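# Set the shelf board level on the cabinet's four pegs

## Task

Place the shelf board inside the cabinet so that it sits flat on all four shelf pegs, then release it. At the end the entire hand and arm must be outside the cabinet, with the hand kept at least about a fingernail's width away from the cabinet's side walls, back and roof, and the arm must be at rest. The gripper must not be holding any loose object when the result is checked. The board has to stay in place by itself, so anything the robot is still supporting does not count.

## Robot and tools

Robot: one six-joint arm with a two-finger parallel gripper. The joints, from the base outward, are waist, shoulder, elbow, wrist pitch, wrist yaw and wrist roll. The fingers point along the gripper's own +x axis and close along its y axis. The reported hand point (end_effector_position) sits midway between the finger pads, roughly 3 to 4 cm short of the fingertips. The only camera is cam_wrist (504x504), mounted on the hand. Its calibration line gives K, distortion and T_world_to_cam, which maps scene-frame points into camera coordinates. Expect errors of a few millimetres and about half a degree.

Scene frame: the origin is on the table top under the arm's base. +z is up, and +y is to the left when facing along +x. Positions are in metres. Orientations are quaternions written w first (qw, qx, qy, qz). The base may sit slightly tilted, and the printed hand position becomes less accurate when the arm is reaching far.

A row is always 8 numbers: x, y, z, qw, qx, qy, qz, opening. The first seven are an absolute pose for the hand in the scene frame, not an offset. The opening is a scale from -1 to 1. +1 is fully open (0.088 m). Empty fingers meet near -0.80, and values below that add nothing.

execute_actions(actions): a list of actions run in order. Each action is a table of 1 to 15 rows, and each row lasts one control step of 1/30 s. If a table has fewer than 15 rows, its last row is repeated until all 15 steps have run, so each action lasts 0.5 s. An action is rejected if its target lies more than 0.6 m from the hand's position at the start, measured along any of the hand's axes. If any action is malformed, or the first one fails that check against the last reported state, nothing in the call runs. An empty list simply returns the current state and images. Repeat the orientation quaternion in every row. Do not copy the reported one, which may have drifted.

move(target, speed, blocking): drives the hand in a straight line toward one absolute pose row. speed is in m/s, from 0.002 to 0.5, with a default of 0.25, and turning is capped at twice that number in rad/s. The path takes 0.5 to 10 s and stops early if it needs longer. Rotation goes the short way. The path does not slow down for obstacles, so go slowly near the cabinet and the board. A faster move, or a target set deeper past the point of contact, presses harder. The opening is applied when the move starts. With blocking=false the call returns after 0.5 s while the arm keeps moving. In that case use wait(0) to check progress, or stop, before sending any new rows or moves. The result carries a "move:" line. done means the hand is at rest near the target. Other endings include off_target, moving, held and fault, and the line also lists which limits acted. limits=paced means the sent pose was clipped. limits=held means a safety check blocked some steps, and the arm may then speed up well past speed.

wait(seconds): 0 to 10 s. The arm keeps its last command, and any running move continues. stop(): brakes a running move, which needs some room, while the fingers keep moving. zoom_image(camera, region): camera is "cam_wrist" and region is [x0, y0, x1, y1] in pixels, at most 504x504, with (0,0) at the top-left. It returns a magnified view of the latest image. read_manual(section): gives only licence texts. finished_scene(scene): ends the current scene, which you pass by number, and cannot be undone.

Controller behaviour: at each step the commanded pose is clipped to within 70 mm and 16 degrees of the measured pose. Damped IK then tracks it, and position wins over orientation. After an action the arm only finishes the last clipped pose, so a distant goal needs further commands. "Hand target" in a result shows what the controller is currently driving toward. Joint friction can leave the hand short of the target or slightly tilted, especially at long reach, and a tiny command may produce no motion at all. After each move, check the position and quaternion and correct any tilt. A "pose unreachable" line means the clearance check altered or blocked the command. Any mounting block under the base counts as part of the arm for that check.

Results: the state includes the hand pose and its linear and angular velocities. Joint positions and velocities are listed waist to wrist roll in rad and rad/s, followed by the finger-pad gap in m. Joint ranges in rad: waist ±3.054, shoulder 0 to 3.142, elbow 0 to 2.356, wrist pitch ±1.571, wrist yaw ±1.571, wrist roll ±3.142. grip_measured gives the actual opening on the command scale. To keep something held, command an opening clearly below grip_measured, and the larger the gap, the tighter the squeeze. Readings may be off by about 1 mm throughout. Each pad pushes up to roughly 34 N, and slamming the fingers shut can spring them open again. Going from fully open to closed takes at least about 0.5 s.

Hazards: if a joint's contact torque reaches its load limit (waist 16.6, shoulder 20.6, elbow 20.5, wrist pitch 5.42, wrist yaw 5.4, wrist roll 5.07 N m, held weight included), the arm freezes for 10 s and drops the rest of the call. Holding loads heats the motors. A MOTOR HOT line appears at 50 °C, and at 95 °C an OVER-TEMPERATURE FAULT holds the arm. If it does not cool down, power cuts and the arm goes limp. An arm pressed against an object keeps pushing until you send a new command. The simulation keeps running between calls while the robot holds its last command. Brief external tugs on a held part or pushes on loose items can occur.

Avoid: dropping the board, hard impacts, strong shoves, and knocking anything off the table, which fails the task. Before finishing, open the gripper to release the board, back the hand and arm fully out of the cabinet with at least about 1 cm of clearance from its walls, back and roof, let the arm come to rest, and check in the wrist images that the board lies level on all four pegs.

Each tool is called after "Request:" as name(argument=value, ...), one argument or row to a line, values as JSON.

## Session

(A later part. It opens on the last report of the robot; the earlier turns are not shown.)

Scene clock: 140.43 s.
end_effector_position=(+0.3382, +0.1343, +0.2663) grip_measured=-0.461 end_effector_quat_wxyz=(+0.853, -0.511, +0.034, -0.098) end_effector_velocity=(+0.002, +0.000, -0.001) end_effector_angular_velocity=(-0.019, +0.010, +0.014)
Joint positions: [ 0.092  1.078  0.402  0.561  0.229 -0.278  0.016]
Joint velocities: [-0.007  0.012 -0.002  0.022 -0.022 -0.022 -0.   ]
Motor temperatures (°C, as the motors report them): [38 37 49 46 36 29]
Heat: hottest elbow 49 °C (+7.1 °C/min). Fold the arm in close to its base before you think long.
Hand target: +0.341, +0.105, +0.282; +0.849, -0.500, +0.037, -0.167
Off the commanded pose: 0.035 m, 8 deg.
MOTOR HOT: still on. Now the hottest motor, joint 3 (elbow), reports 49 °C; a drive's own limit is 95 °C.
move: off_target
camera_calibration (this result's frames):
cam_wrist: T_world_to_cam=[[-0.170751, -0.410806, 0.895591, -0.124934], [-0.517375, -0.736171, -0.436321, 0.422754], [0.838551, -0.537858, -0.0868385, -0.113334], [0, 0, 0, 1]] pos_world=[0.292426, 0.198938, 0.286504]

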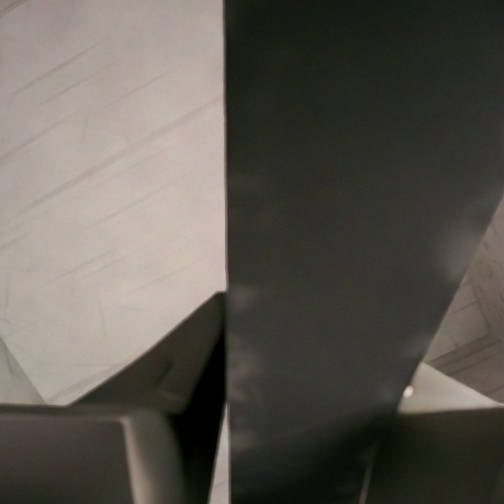

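Request:
move(
  target=[0.25,0.17,0.283,0.848,-0.5,0.038,-0.168,-1],
  speed=0.05,
)

Request:
move(
  target=[0.225,0.12,0.283,0.848,-0.5,0.038,-0.168,-1],
  speed=0.05,
)

Request:
move(
  target=[0.30,0.085,0.283,0.848,-0.5,0.038,-0.168,-1],
  speed=0.025,
)

Scene clock: 149.10 s.
end_effector_position=(+0.2529, +0.1646, +0.2714) grip_measured=-0.464 end_effector_quat_wxyz=(+0.842, -0.512, +0.057, -0.161) end_effector_velocity=(-0.003, -0.003, +0.001) end_effector_angular_velocity=(-0.021, -0.005, -0.026)
Joint positions: [ 0.42   0.603  0.443 -0.076  0.661 -0.187  0.016]
Joint velocities: [ 0.012 -0.002  0.002 -0.022  0.037 -0.007 -0.   ]
Motor temperatures (°C, as the motors report them): [39 36 48 45 39 29]
Heat: hottest elbow 48 °C (+4.0 °C/min). Fold the arm in close to its base before you think long.
Hand target: +0.251, +0.170, +0.283; +0.848, -0.502, +0.037, -0.168
Off the commanded pose: 0.013 m, 3 deg.
MOTOR HOT: still on. Now the hottest motor, joint 3 (elbow), reports 48 °C; a drive's own limit is 95 °C.
move: off_target
camera_calibration (this result's frames):
cam_wrist: T_world_to_cam=[[-0.244766, -0.373024, 0.894954, -0.118982], [-0.60076, -0.666151, -0.441963, 0.414276], [0.761037, -0.64583, -0.061047, 0.00526816], [0, 0, 0, 1]] pos_world=[0.215748, 0.234989, 0.2899]

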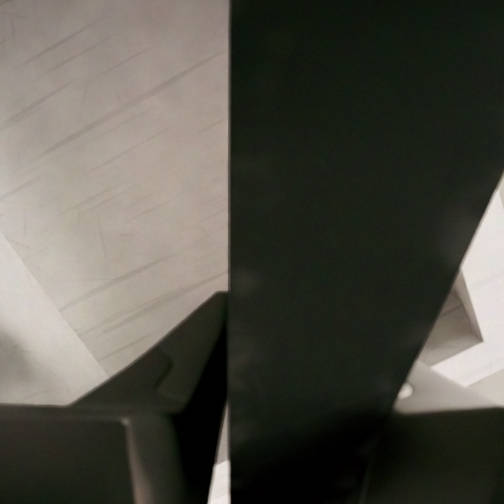

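Scene clock: 150.57 s.
end_effector_position=(+0.2283, +0.1407, +0.2791) grip_measured=-0.463 end_effector_quat_wxyz=(+0.862, -0.491, +0.034, -0.120) end_effector_velocity=(-0.003, -0.000, +0.004) end_effector_angular_velocity=(-0.002, -0.013, +0.008)
Joint positions: [ 0.18   0.333  0.323 -0.127  0.356 -0.215  0.016]
Joint velocities: [-0.027 -0.027 -0.002 -0.007 -0.022 -0.007 -0.   ]
Motor temperatures (°C, as the motors report them): [39 36 48 45 39 29]
Heat: hottest elbow 48 °C (+4.0 °C/min). Fold the arm in close to its base before you think long.
Hand target: +0.225, +0.121, +0.283; +0.850, -0.499, +0.039, -0.168
Off the commanded pose: 0.021 m, 6 deg.
MOTOR HOT: still on. Now the hottest motor, joint 3 (elbow), reports 48 °C; a drive's own limit is 95 °C.
move: off_target
camera_calibration (this result's frames):
cam_wrist: T_world_to_cam=[[-0.20933, -0.441512, 0.872495, -0.13298], [-0.532792, -0.696687, -0.480375, 0.386481], [0.819947, -0.565415, -0.0893964, -0.00779575], [0, 0, 0, 1]] pos_world=[0.184469, 0.206136, 0.300983]

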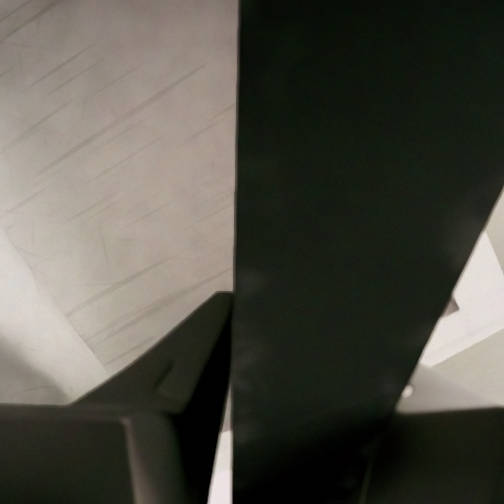

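Scene clock: 154.50 s.
end_effector_position=(+0.2992, +0.1327, +0.2825) grip_measured=-0.445 end_effector_quat_wxyz=(+0.866, -0.493, +0.006, -0.084) end_effector_velocity=(+0.003, +0.001, -0.005) end_effector_angular_velocity=(-0.006, +0.020, +0.015)
Joint positions: [ 0.009  0.824  0.304  0.464  0.134 -0.246  0.017]
Joint velocities: [ 0.002  0.022 -0.002  0.022 -0.022 -0.007  0.   ]
Motor temperatures (°C, as the motors report them): [39 36 47 44 40 29]
Heat: hottest elbow 47 °C (+2.0 °C/min).
Hand target: +0.294, +0.088, +0.281; +0.850, -0.499, +0.039, -0.167
Off the commanded pose: 0.048 m, 11 deg.
MOTOR HOT: cleared. Now the hottest motor, joint 3 (elbow), reports 47 °C.
move: off_target
camera_calibration (this result's frames):
cam_wrist: T_world_to_cam=[[-0.181335, -0.455234, 0.871711, -0.131022], [-0.461219, -0.743507, -0.484225, 0.406212], [0.868559, -0.489857, -0.0751388, -0.0987543], [0, 0, 0, 1]] pos_world=[0.249368, 0.194, 0.303491]

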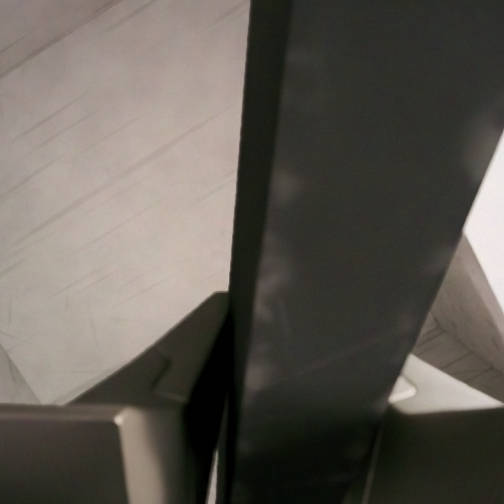

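Request:
move(
  target=[0.22,0.185,0.283,0.848,-0.5,0.038,-0.168,-1],
  speed=0.05,
)

Request:
move(
  target=[0.19,0.195,0.29,0.848,-0.5,0.038,-0.168,-1],
  speed=0.05,
)

Request:
move(
  target=[0.18,0.145,0.29,0.848,-0.5,0.038,-0.168,-1],
  speed=0.05,
)

Scene clock: 165.93 s.
end_effector_position=(+0.2229, +0.1816, +0.2726) grip_measured=-0.464 end_effector_quat_wxyz=(+0.841, -0.515, +0.053, -0.160) end_effector_velocity=(-0.003, -0.001, -0.001) end_effector_angular_velocity=(-0.003, -0.001, -0.016)
Joint positions: [ 0.644  0.496  0.49  -0.27   0.881 -0.123  0.016]
Joint velocities: [ 0.027 -0.002  0.007 -0.037  0.037  0.022  0.   ]
Motor temperatures (°C, as the motors report them): [40 35 44 43 46 29]
Heat: hottest wrist yaw 46 °C (+1.0 °C/min).
Hand target: +0.221, +0.186, +0.283; +0.847, -0.504, +0.036, -0.168
Off the commanded pose: 0.011 m, 3 deg.
move: off_target
camera_calibration (this result's frames):
cam_wrist: T_world_to_cam=[[-0.247524, -0.367029, 0.896672, -0.122018], [-0.594575, -0.673175, -0.439677, 0.407312], [0.764991, -0.64197, -0.0515996, 0.0350309], [0, 0, 0, 1]] pos_world=[0.185177, 0.251897, 0.290303]

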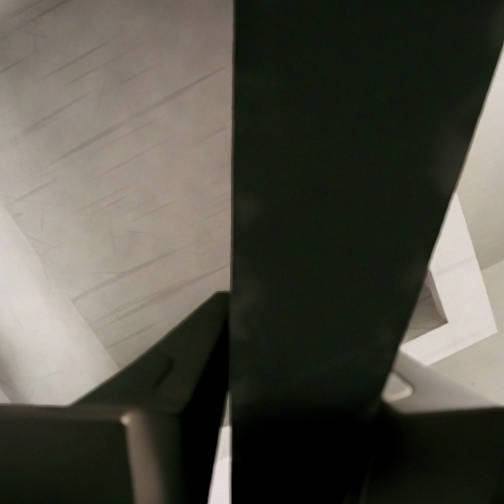

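Scene clock: 167.20 s.
end_effector_position=(+0.1922, +0.1927, +0.2803) grip_measured=-0.464 end_effector_quat_wxyz=(+0.842, -0.513, +0.051, -0.160) end_effector_velocity=(-0.004, -0.001, -0.002) end_effector_angular_velocity=(-0.013, +0.017, +0.001)
Joint positions: [ 0.9    0.435  0.576 -0.546  1.124  0.036  0.016]
Joint velocities: [ 0.037 -0.007  0.007 -0.051  0.022  0.022 -0.   ]
Motor temperatures (°C, as the motors report them): [40 35 44 43 46 29]
Heat: hottest wrist yaw 46 °C (+1.0 °C/min).
Hand target: +0.190, +0.196, +0.290; +0.848, -0.502, +0.037, -0.168
Off the commanded pose: 0.010 m, 2 deg.
move: off_target
camera_calibration (this result's frames):
cam_wrist: T_world_to_cam=[[-0.249533, -0.371374, 0.894324, -0.130535], [-0.590874, -0.673296, -0.444455, 0.400607], [0.767204, -0.639339, -0.051426, 0.0650354], [0, 0, 0, 1]] pos_world=[0.15424, 0.262829, 0.298136]

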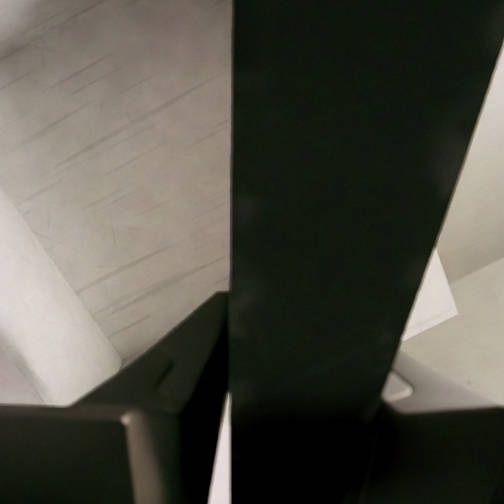

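Scene clock: 168.57 s.
end_effector_position=(+0.1820, +0.1453, +0.2842) grip_measured=-0.464 end_effector_quat_wxyz=(+0.847, -0.504, +0.051, -0.160) end_effector_velocity=(-0.000, -0.004, -0.001) end_effector_angular_velocity=(+0.000, +0.015, +0.001)
Joint positions: [ 0.546  0.162  0.428 -0.515  0.785 -0.135  0.016]
Joint velocities: [-0.071 -0.022 -0.007 -0.007 -0.081 -0.022 -0.   ]
Motor temperatures (°C, as the motors report them): [39 35 44 43 46 29]
Heat: hottest wrist yaw 46 °C (+1.0 °C/min).
Hand target: +0.180, +0.145, +0.290; +0.849, -0.499, +0.039, -0.168
Off the commanded pose: 0.006 m, 2 deg.
move: done
camera_calibration (this result's frames):
cam_wrist: T_world_to_cam=[[-0.253146, -0.389283, 0.88565, -0.148436], [-0.589486, -0.663819, -0.460272, 0.367259], [0.767087, -0.638594, -0.0614334, 0.0455107], [0, 0, 0, 1]] pos_world=[0.144007, 0.215073, 0.303297]

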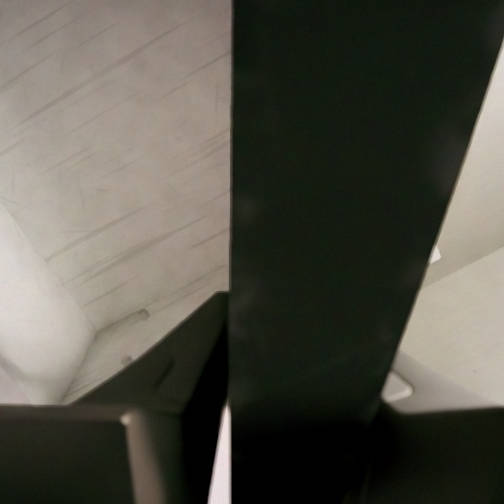

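Free now, u≈0.20. Bump the right end.

Request:
move(
  target=[0.27,0.11,0.29,0.848,-0.5,0.038,-0.168,-1],
  speed=0.025,
)

Request:
move(
  target=[0.24,0.15,0.29,0.848,-0.5,0.038,-0.168,-1],
  speed=0.04,
)

Scene clock: 176.03 s.
end_effector_position=(+0.2626, +0.1194, +0.2889) grip_measured=-0.449 end_effector_quat_wxyz=(+0.854, -0.498, +0.028, -0.150) end_effector_velocity=(+0.000, -0.002, -0.004) end_effector_angular_velocity=(-0.004, +0.028, -0.006)
Joint positions: [ 0.028  0.584  0.304  0.146  0.269 -0.253  0.017]
Joint velocities: [-0.007  0.002  0.002 -0.022 -0.022 -0.007 -0.   ]
Motor temperatures (°C, as the motors report them): [38 35 43 45 44 29]
Heat: hottest wrist pitch 45 °C (+0.0 °C/min).
Hand target: +0.268, +0.109, +0.289; +0.850, -0.497, +0.039, -0.168
Off the commanded pose: 0.012 m, 2 deg.
move: off_target
camera_calibration (this result's frames):
cam_wrist: T_world_to_cam=[[-0.262635, -0.408982, 0.873932, -0.134093], [-0.547336, -0.682761, -0.484004, 0.397782], [0.794636, -0.605451, -0.044533, -0.048662], [0, 0, 0, 1]] pos_world=[0.221171, 0.187286, 0.307549]

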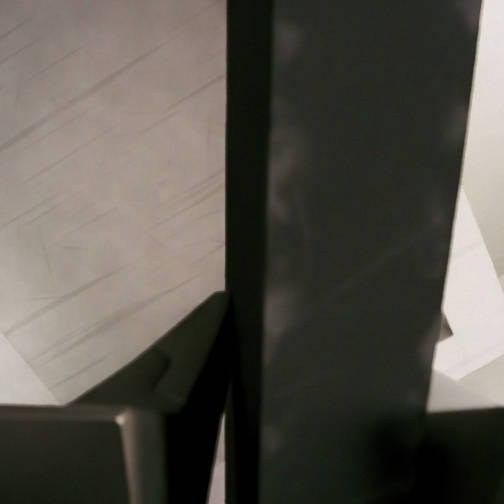

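Scene clock: 177.33 s.
end_effector_position=(+0.2423, +0.1442, +0.2786) grip_measured=-0.464 end_effector_quat_wxyz=(+0.844, -0.508, +0.057, -0.161) end_effector_velocity=(-0.002, -0.002, -0.008) end_effector_angular_velocity=(-0.020, +0.034, -0.018)
Joint positions: [ 0.283  0.494  0.391 -0.114  0.528 -0.215  0.016]
Joint velocities: [ 0.032 -0.002 -0.002 -0.037  0.022 -0.007 -0.   ]
Motor temperatures (°C, as the motors report them): [38 35 43 45 44 29]
Heat: hottest wrist pitch 45 °C (+0.0 °C/min).
Hand target: +0.240, +0.150, +0.290; +0.848, -0.502, +0.038, -0.168
Off the commanded pose: 0.013 m, 3 deg.
move: off_target
camera_calibration (this result's frames):
cam_wrist: T_world_to_cam=[[-0.246252, -0.379377, 0.89187, -0.133498], [-0.600876, -0.662261, -0.447614, 0.398459], [0.760466, -0.646129, -0.0648752, 0.00185177], [0, 0, 0, 1]] pos_world=[0.205142, 0.214435, 0.297539]

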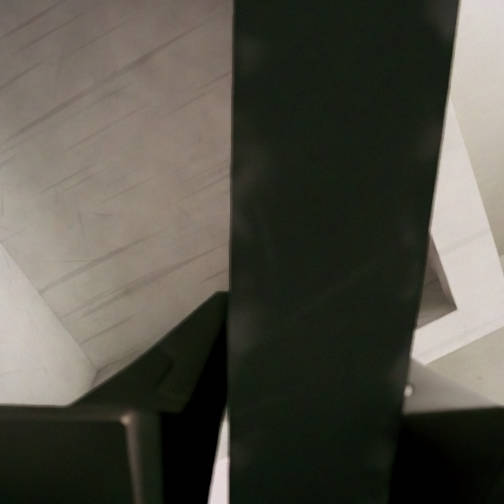

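Request:
move(
  target=[0.30,0.145,0.29,0.848,-0.5,0.038,-0.168,-1],
  speed=0.03,
)

Request:
move(
  target=[0.375,0.116,0.29,0.848,-0.5,0.038,-0.168,-1],
  speed=0.025,
)

Scene clock: 189.20 s.
end_effector_position=(+0.2974, +0.1411, +0.2764) grip_measured=-0.464 end_effector_quat_wxyz=(+0.845, -0.508, +0.059, -0.158) end_effector_velocity=(+0.002, -0.002, -0.001) end_effector_angular_velocity=(+0.007, +0.006, -0.008)
Joint positions: [ 0.187  0.829  0.433  0.189  0.426 -0.236  0.016]
Joint velocities: [-0.007  0.012  0.007 -0.007 -0.007  0.007 -0.   ]
Motor temperatures (°C, as the motors report them): [36 34 44 46 42 29]
Heat: hottest wrist pitch 46 °C (+0.0 °C/min).
Hand target: +0.299, +0.145, +0.289; +0.849, -0.500, +0.038, -0.168
Off the commanded pose: 0.014 m, 3 deg.
move: off_target
camera_calibration (this result's frames):
cam_wrist: T_world_to_cam=[[-0.239735, -0.382994, 0.8921, -0.120643], [-0.600169, -0.663809, -0.446269, 0.428189], [0.763102, -0.642397, -0.0707228, -0.0419054], [0, 0, 0, 1]] pos_world=[0.260041, 0.21111, 0.295749]

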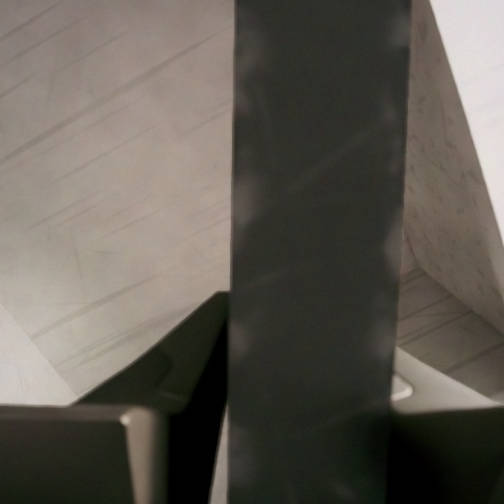

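Scene clock: 192.90 s.
end_effector_position=(+0.3733, +0.1352, +0.2800) grip_measured=-0.462 end_effector_quat_wxyz=(+0.858, -0.495, +0.036, -0.129) end_effector_velocity=(+0.001, -0.005, -0.002) end_effector_angular_velocity=(+0.005, +0.003, -0.018)
Joint positions: [ 0.08   1.235  0.554  0.541  0.275 -0.238  0.016]
Joint velocities: [-0.002  0.012  0.002 -0.007  0.007  0.007  0.   ]
Motor temperatures (°C, as the motors report them): [37 34 43 47 42 29]
Heat: hottest wrist pitch 47 °C (-3.0 °C/min).
Hand target: +0.374, +0.116, +0.289; +0.849, -0.499, +0.038, -0.168
Off the commanded pose: 0.022 m, 5 deg.
move: off_target
camera_calibration (this result's frames):
cam_wrist: T_world_to_cam=[[-0.222134, -0.42746, 0.876319, -0.104002], [-0.542674, -0.692492, -0.475351, 0.462012], [0.810038, -0.581147, -0.0781458, -0.12699], [0, 0, 0, 1]] pos_world=[0.330486, 0.201683, 0.300833]

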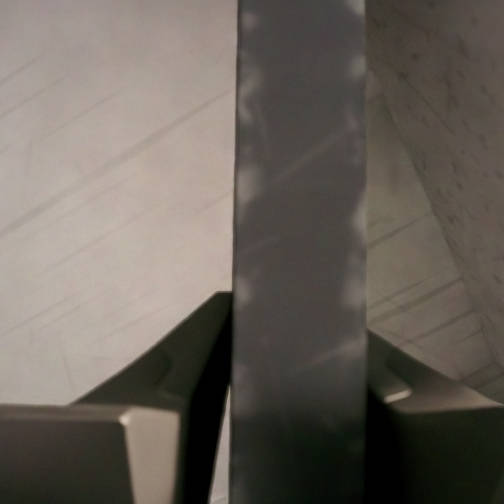

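Request:
move(
  target=[0.415,0.118,0.285,0.848,-0.5,0.038,-0.168,-1],
  speed=0.02,
)

Request:
move(
  target=[0.425,0.114,0.28,0.848,-0.5,0.038,-0.168,-1],
  speed=0.02,
)

Scene clock: 199.93 s.
end_effector_position=(+0.4067, +0.1222, +0.2716) grip_measured=-0.464 end_effector_quat_wxyz=(+0.849, -0.503, +0.048, -0.156) end_effector_velocity=(+0.000, -0.004, -0.001) end_effector_angular_velocity=(-0.009, +0.004, -0.016)
Joint positions: [ 0.088  1.418  0.651  0.588  0.33  -0.249  0.016]
Joint velocities: [-0.002  0.007  0.002 -0.007  0.007 -0.007 -0.   ]
Motor temperatures (°C, as the motors report them): [38 34 43 46 42 29]
Heat: hottest wrist pitch 46 °C (-3.0 °C/min).
Hand target: +0.414, +0.118, +0.285; +0.848, -0.500, +0.038, -0.168
Off the commanded pose: 0.016 m, 2 deg.
move: off_target
camera_calibration (this result's frames):
cam_wrist: T_world_to_cam=[[-0.249836, -0.395157, 0.883987, -0.0895633], [-0.58242, -0.667998, -0.463212, 0.477021], [0.773543, -0.630579, -0.0632568, -0.145531], [0, 0, 0, 1]] pos_world=[0.368024, 0.191489, 0.290929]

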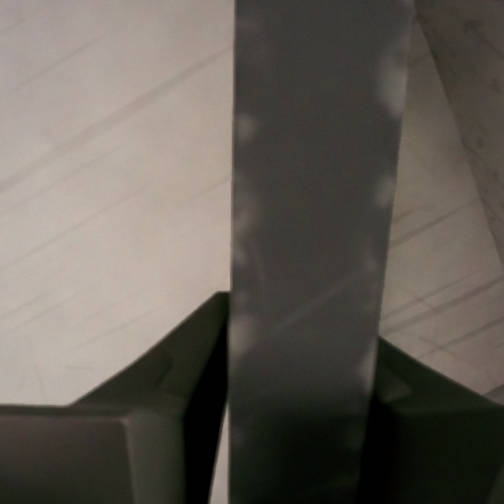

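Scene clock: 201.23 s.
end_effector_position=(+0.4112, +0.1208, +0.2724) grip_measured=-0.464 end_effector_quat_wxyz=(+0.848, -0.502, +0.035, -0.168) end_effector_velocity=(+0.001, +0.001, +0.001) end_effector_angular_velocity=(-0.019, +0.005, +0.006)
Joint positions: [ 0.097  1.451  0.658  0.631  0.369 -0.249  0.016]
Joint velocities: [-0.002  0.002  0.002  0.007 -0.007 -0.022 -0.   ]
Motor temperatures (°C, as the motors report them): [38 34 43 46 41 29]
Heat: hottest wrist pitch 46 °C (-3.0 °C/min).
Hand target: +0.424, +0.114, +0.280; +0.849, -0.500, +0.038, -0.168
Off the commanded pose: 0.017 m, 0 deg.
move: off_target
camera_calibration (this result's frames):
cam_wrist: T_world_to_cam=[[-0.282624, -0.387995, 0.877259, -0.0752912], [-0.572098, -0.665904, -0.478827, 0.47883], [0.769953, -0.637207, -0.0337709, -0.155567], [0, 0, 0, 1]] pos_world=[0.372438, 0.190514, 0.290073]

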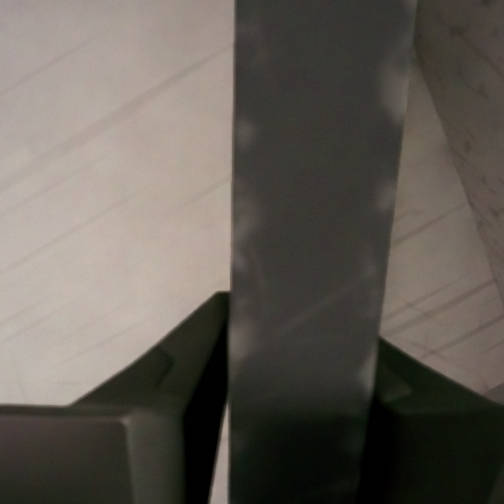

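At back wall, squared (n≈0.342, u≈0.258). Unroll.

Request:
move(
  target=[0.408,0.121,0.27,0.7975,-0.571,0.066,-0.183,-1],
  speed=0.02,
)

Request:
move(
  target=[0.408,0.121,0.26,0.756,-0.624,0.078,-0.178,-1],
  speed=0.02,
)

Request:
move(
  target=[0.408,0.121,0.25,0.69,-0.699,0.109,-0.157,-1],
  speed=0.02,
)

Scene clock: 216.07 s.
end_effector_position=(+0.4092, +0.1264, +0.2554) grip_measured=-0.464 end_effector_quat_wxyz=(+0.803, -0.570, +0.077, -0.158) end_effector_velocity=(-0.000, -0.001, -0.001) end_effector_angular_velocity=(-0.030, +0.028, +0.002)
Joint positions: [ 0.144  1.443  0.668  0.555  0.391 -0.394  0.016]
Joint velocities: [-0.007 -0.002 -0.002 -0.007 -0.022 -0.037  0.   ]
Motor temperatures (°C, as the motors report them): [41 33 44 44 40 29]
Heat: hottest elbow 44 °C (-2.0 °C/min).
Hand target: +0.408, +0.121, +0.270; +0.797, -0.571, +0.066, -0.183
Off the commanded pose: 0.016 m, 3 deg.
move: off_target
camera_calibration (this result's frames):
cam_wrist: T_world_to_cam=[[-0.196071, -0.245994, 0.949233, -0.130523], [-0.638548, -0.702618, -0.313981, 0.463002], [0.744186, -0.667693, -0.0193161, -0.140312], [0, 0, 0, 1]] pos_world=[0.374476, 0.19952, 0.26656]

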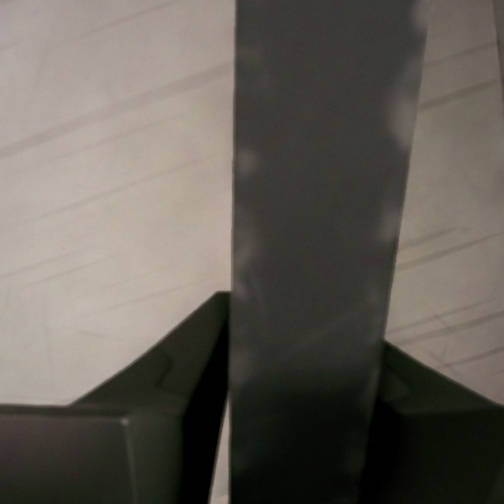

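Scene clock: 220.00 s.
end_effector_position=(+0.4098, +0.1309, +0.2516) grip_measured=-0.464 end_effector_quat_wxyz=(+0.762, -0.624, +0.080, -0.154) end_effector_velocity=(-0.000, +0.001, +0.001) end_effector_angular_velocity=(-0.004, +0.001, +0.008)
Joint positions: [ 0.168  1.453  0.665  0.581  0.42  -0.529  0.016]
Joint velocities: [-0.002 -0.002 -0.002  0.007 -0.007 -0.007 -0.   ]
Motor temperatures (°C, as the motors report them): [41 34 44 44 40 29]
Heat: hottest elbow 44 °C (-1.0 °C/min).
Hand target: +0.408, +0.121, +0.260; +0.757, -0.624, +0.078, -0.178
Off the commanded pose: 0.013 m, 3 deg.
move: off_target
camera_calibration (this result's frames):
cam_wrist: T_world_to_cam=[[-0.164653, -0.119198, 0.979123, -0.162697], [-0.64838, -0.73498, -0.198511, 0.444574], [0.743298, -0.667529, 0.0437307, -0.153374], [0, 0, 0, 1]] pos_world=[0.375467, 0.204978, 0.25426]

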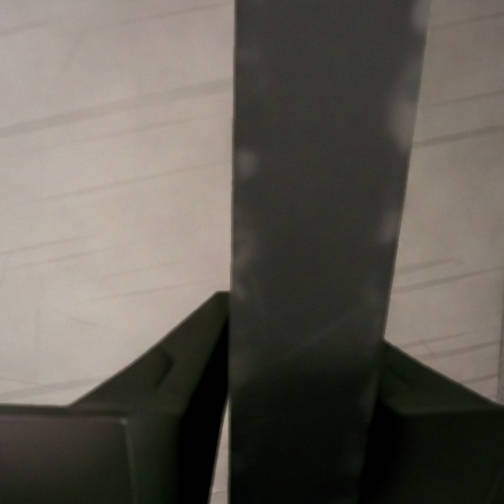

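Scene clock: 225.63 s.
end_effector_position=(+0.4091, +0.1309, +0.2414) grip_measured=-0.464 end_effector_quat_wxyz=(+0.695, -0.699, +0.109, -0.133) end_effector_velocity=(+0.000, +0.001, -0.002) end_effector_angular_velocity=(-0.005, +0.008, +0.008)
Joint positions: [ 0.182  1.457  0.662  0.561  0.409 -0.725  0.016]
Joint velocities: [ 0.002  0.002 -0.002  0.007 -0.007 -0.007 -0.   ]
Motor temperatures (°C, as the motors report them): [41 34 43 44 40 29]
Heat: hottest wrist pitch 44 °C (-2.0 °C/min).
Hand target: +0.408, +0.121, +0.250; +0.690, -0.699, +0.109, -0.157
Off the commanded pose: 0.013 m, 3 deg.
move: off_target
camera_calibration (this result's frames):
cam_wrist: T_world_to_cam=[[-0.0622604, 0.0671202, 0.9958, -0.223065], [-0.667336, -0.744709, 0.00847203, 0.401114], [0.74215, -0.664006, 0.0911576, -0.163812], [0, 0, 0, 1]] pos_world=[0.375363, 0.204913, 0.233663]

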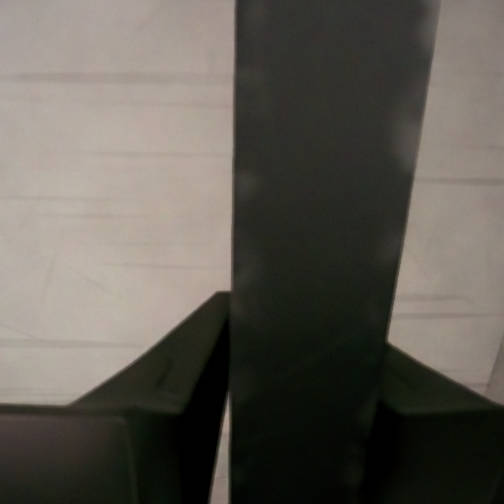

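Request:
move(
  target=[0.41,0.131,0.21,0.69,-0.699,0.109,-0.157,-1],
  speed=0.015,
)

Request:
move(
  target=[0.41,0.131,0.18,0.69,-0.699,0.109,-0.157,-1],
  speed=0.012,
)

Scene clock: 231.90 s.
end_effector_position=(+0.4095, +0.1319, +0.2075) grip_measured=-0.464 end_effector_quat_wxyz=(+0.690, -0.700, +0.112, -0.148) end_effector_velocity=(-0.000, -0.001, -0.004) end_effector_angular_velocity=(-0.008, +0.018, -0.002)
Joint positions: [ 0.285  1.547  0.643  0.648  0.541 -0.698  0.016]
Joint velocities: [ 0.002  0.002 -0.002 -0.007 -0.007 -0.007 -0.   ]
Motor temperatures (°C, as the motors report them): [41 34 42 44 40 29]
Heat: hottest wrist pitch 44 °C (-1.0 °C/min).
Hand target: +0.410, +0.131, +0.210; +0.689, -0.699, +0.109, -0.157
Off the commanded pose: 0.003 m, 1 deg.
move: done
camera_calibration (this result's frames):
cam_wrist: T_world_to_cam=[[-0.0755921, 0.0791059, 0.993996, -0.185082], [-0.68754, -0.726126, 0.00550126, 0.408864], [0.722201, -0.682996, 0.109278, -0.153451], [0, 0, 0, 1]] pos_world=[0.377942, 0.206722, 0.19849]

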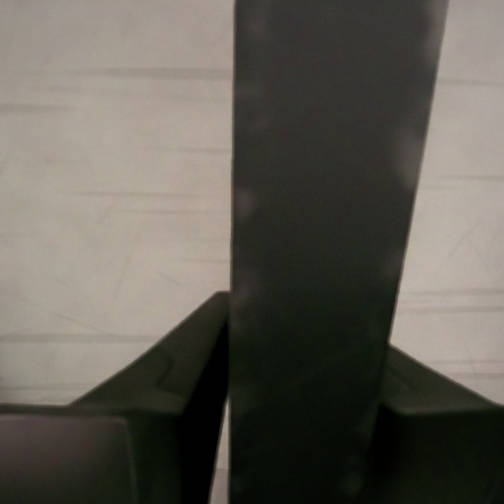

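Scene clock: 234.40 s.
end_effector_position=(+0.4095, +0.1292, +0.2042) grip_measured=-0.464 end_effector_quat_wxyz=(+0.687, -0.698, +0.093, -0.180) end_effector_velocity=(+0.000, +0.001, -0.002) end_effector_angular_velocity=(-0.004, +0.008, +0.007)
Joint positions: [ 0.317  1.601  0.633  0.743  0.638 -0.7    0.016]
Joint velocities: [ 0.002  0.002 -0.002  0.007 -0.007 -0.007 -0.   ]
Motor temperatures (°C, as the motors report them): [41 34 42 44 39 29]
Heat: hottest wrist pitch 44 °C (+0.0 °C/min).
Hand target: +0.409, +0.131, +0.181; +0.689, -0.699, +0.109, -0.157
Off the commanded pose: 0.024 m, 3 deg.
move: off_target
camera_calibration (this result's frames):
cam_wrist: T_world_to_cam=[[-0.143809, 0.0962801, 0.984911, -0.154034], [-0.699811, -0.713592, -0.0324235, 0.418086], [0.699703, -0.693914, 0.169999, -0.15672], [0, 0, 0, 1]] pos_world=[0.380087, 0.204423, 0.191907]

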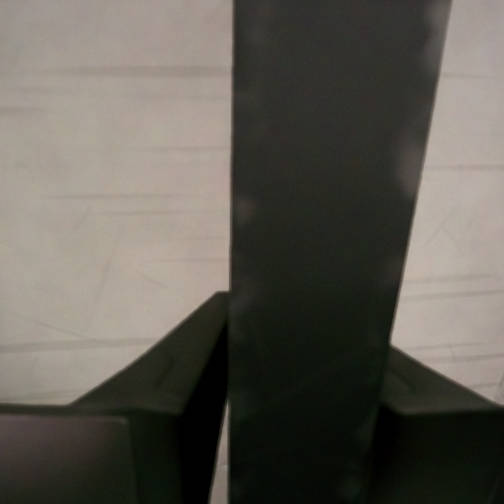

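Request:
move(
  target=[0.41,0.131,0.205,0.69,-0.699,0.109,-0.157,-1],
  speed=0.012,
)

Request:
move(
  target=[0.41,0.131,0.198,0.69,-0.699,0.109,-0.157,0.2],
  speed=0.012,
)

Request:
move(
  target=[0.325,0.163,0.198,0.69,-0.699,0.109,-0.157,0.2],
  speed=0.04,
)

Request:
move(
  target=[0.22,0.19,0.24,0.982,0,0,-0.188,-0.7],
  speed=0.15,
)

Scene clock: 250.63 s.
end_effector_position=(+0.4097, +0.1296, +0.2026) grip_measured=-0.464 end_effector_quat_wxyz=(+0.690, -0.698, +0.111, -0.156) end_effector_velocity=(+0.000, +0.000, -0.003) end_effector_angular_velocity=(-0.003, +0.022, +0.007)
Joint positions: [ 0.299  1.571  0.64   0.673  0.569 -0.69   0.016]
Joint velocities: [-0.002 -0.002 -0.002 -0.007 -0.022 -0.007  0.   ]
Motor temperatures (°C, as the motors report them): [38 34 40 43 37 29]
Heat: hottest wrist pitch 43 °C (-3.0 °C/min).
Hand target: +0.410, +0.131, +0.205; +0.690, -0.698, +0.109, -0.157
Off the commanded pose: 0.003 m, 0 deg.
move: done
camera_calibration (this result's frames):
cam_wrist: T_world_to_cam=[[-0.0876639, 0.0803582, 0.992904, -0.175045], [-0.694532, -0.719455, -0.00309316, 0.411176], [0.714101, -0.689874, 0.118882, -0.152387], [0, 0, 0, 1]] pos_world=[0.37905, 0.204761, 0.193191]

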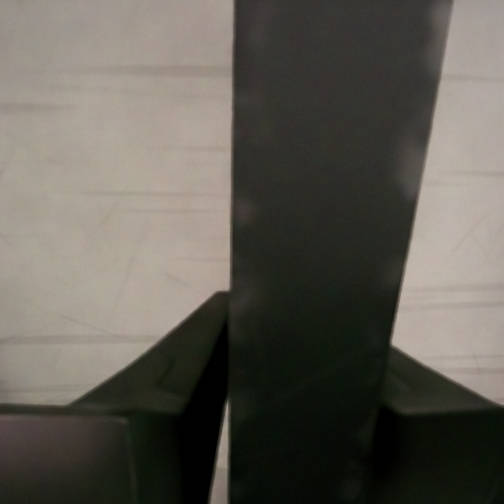

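Scene clock: 251.40 s.
end_effector_position=(+0.4099, +0.1312, +0.2034) grip_measured=+0.200 end_effector_quat_wxyz=(+0.691, -0.697, +0.105, -0.160) end_effector_velocity=(-0.000, +0.002, +0.002) end_effector_angular_velocity=(-0.002, -0.002, +0.011)
Joint positions: [ 0.304  1.575  0.64   0.687  0.583 -0.689  0.049]
Joint velocities: [-0.002 -0.007 -0.002  0.007 -0.007 -0.007  0.001]
Motor temperatures (°C, as the motors report them): [38 34 40 43 37 29]
Heat: hottest wrist pitch 43 °C (-4.1 °C/min).
Hand target: +0.410, +0.131, +0.198; +0.690, -0.699, +0.109, -0.157
Off the commanded pose: 0.005 m, 1 deg.
move: done
camera_calibration (this result's frames):
cam_wrist: T_world_to_cam=[[-0.101741, 0.0793502, 0.991641, -0.169816], [-0.69233, -0.721458, -0.0133018, 0.413833], [0.714372, -0.687896, 0.128339, -0.153804], [0, 0, 0, 1]] pos_world=[0.379105, 0.206236, 0.19364]

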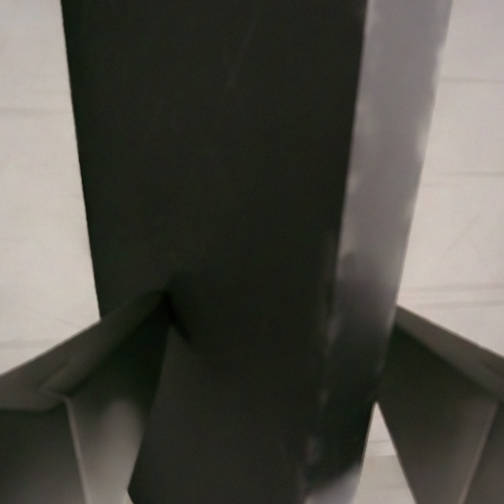

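Scene clock: 254.00 s.
end_effector_position=(+0.3276, +0.1636, +0.1994) grip_measured=+0.200 end_effector_quat_wxyz=(+0.688, -0.700, +0.108, -0.158) end_effector_velocity=(-0.004, -0.001, -0.001) end_effector_angular_velocity=(-0.001, +0.004, -0.006)
Joint positions: [ 0.523  1.208  0.471  0.437  0.788 -0.619  0.049]
Joint velocities: [ 0.007 -0.017 -0.007 -0.022  0.007  0.007 -0.   ]
Motor temperatures (°C, as the motors report them): [38 34 40 43 37 29]
Heat: hottest wrist pitch 43 °C (-4.0 °C/min).
Hand target: +0.325, +0.163, +0.199; +0.689, -0.700, +0.108, -0.157
Off the commanded pose: 0.003 m, 0 deg.
move: done
camera_calibration (this result's frames):
cam_wrist: T_world_to_cam=[[-0.0931858, 0.0852266, 0.991994, -0.180606], [-0.692486, -0.721425, -0.00306981, 0.378239], [0.715388, -0.687228, 0.126245, -0.0721996], [0, 0, 0, 1]] pos_world=[0.296746, 0.238646, 0.189436]

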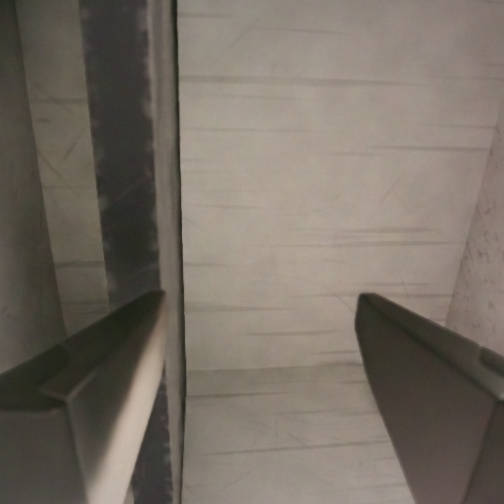

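Scene clock: 259.63 s.
end_effector_position=(+0.2218, +0.1879, +0.2378) grip_measured=-0.700 end_effector_quat_wxyz=(+0.981, -0.008, +0.001, -0.191) end_effector_velocity=(-0.002, -0.001, -0.000) end_effector_angular_velocity=(+0.019, -0.006, -0.006)
Joint positions: [ 0.825  0.639  0.54  -0.419  1.008  1.182  0.005]
Joint velocities: [ 0.007 -0.002  0.002 -0.022  0.007  0.037  0.   ]
Motor temperatures (°C, as the motors report them): [37 34 40 42 37 29]
Heat: hottest wrist pitch 42 °C (-4.0 °C/min).
Hand target: +0.221, +0.191, +0.240; +0.982, -0.001, -0.001, -0.188
Off the commanded pose: 0.004 m, 1 deg.
move: done
camera_calibration (this result's frames):
cam_wrist: T_world_to_cam=[[-0.417509, -0.906804, 0.0582456, 0.24976], [-0.3628, 0.107584, -0.925636, 0.313049], [0.833104, -0.407592, -0.373906, 0.0556428], [0, 0, 0, 1]] pos_world=[0.171495, 0.215484, 0.296027]

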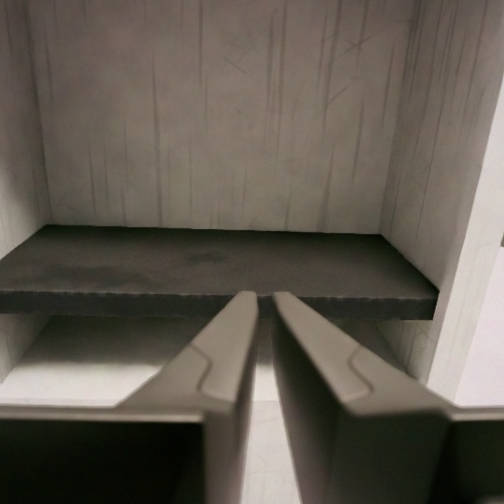

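Request:
move(
  target=[0.2,0.2,0.13,0.982,0,0,-0.188,-0.7],
  speed=0.15,
)

Scene clock: 269.63 s.
end_effector_position=(+0.1988, +0.1974, +0.1329) grip_measured=-0.700 end_effector_quat_wxyz=(+0.982, -0.000, -0.002, -0.189) end_effector_velocity=(-0.001, -0.004, -0.002) end_effector_angular_velocity=(-0.003, +0.006, -0.037)
Joint positions: [ 1.26   1.185  0.588 -0.724  1.3    2.06   0.005]
Joint velocities: [-0.002  0.042  0.032 -0.095 -0.022  0.095  0.   ]
Motor temperatures (°C, as the motors report them): [36 34 40 41 36 29]
Heat: hottest wrist pitch 41 °C (-4.0 °C/min).
Hand target: +0.199, +0.199, +0.132; +0.982, -0.002, -0.002, -0.188
Off the commanded pose: 0.004 m, 0 deg.
move: done
camera_calibration (this result's frames):
cam_wrist: T_world_to_cam=[[-0.413102, -0.909716, 0.0419999, 0.256683], [-0.355422, 0.118592, -0.927152, 0.203187], [0.838464, -0.397936, -0.372324, 0.0362172], [0, 0, 0, 1]] pos_world=[0.147887, 0.223825, 0.191089]

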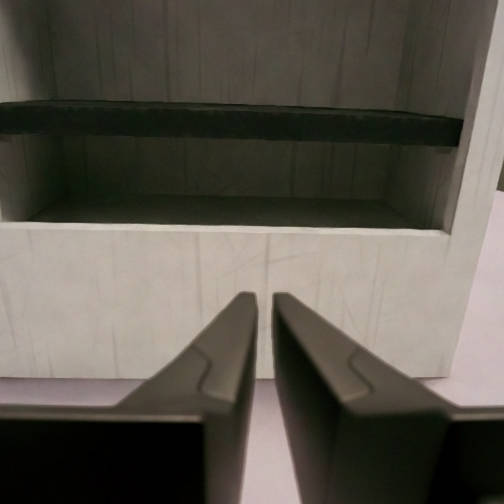

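Board is level, edge-on at about z 0.19, well above the floor.

Request:
wait(
  seconds=1,
)

Request:
finished_scene(
  scene=2,
)

Scene clock: 273.47 s.
end_effector_position=(+0.1988, +0.1974, +0.1328) grip_measured=-0.700 end_effector_quat_wxyz=(+0.982, +0.000, -0.002, -0.190) end_effector_velocity=(-0.001, -0.001, -0.001) end_effector_angular_velocity=(-0.011, +0.012, -0.004)
Joint positions: [ 1.261  1.19   0.593 -0.734  1.3    2.072  0.005]
Joint velocities: [ 0.002 -0.002 -0.002 -0.007 -0.007 -0.007  0.   ]
Motor temperatures (°C, as the motors report them): [35 34 39 41 36 29]
Heat: hottest wrist pitch 41 °C (-4.0 °C/min).
Hand target: +0.199, +0.199, +0.132; +0.982, -0.002, -0.002, -0.188
Off the commanded pose: 0.004 m, 0 deg.
wait: 1.00 s; at rest from the start
camera_calibration (this result's frames):
cam_wrist: T_world_to_cam=[[-0.415126, -0.908829, 0.041238, 0.257085], [-0.353644, 0.119439, -0.927723, 0.20267], [0.838216, -0.399706, -0.370984, 0.0364687], [0, 0, 0, 1]] pos_world=[0.147827, 0.224016, 0.190949]

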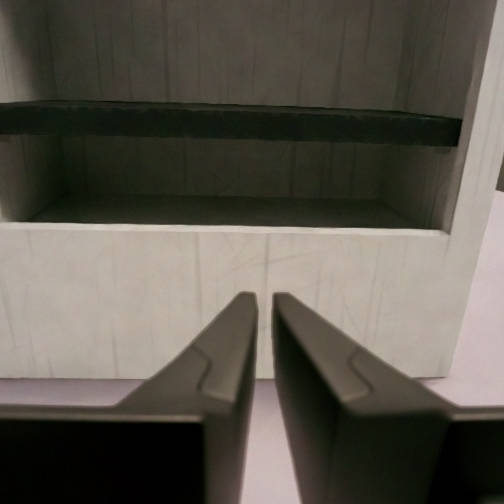

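The scene is finished: the task was done.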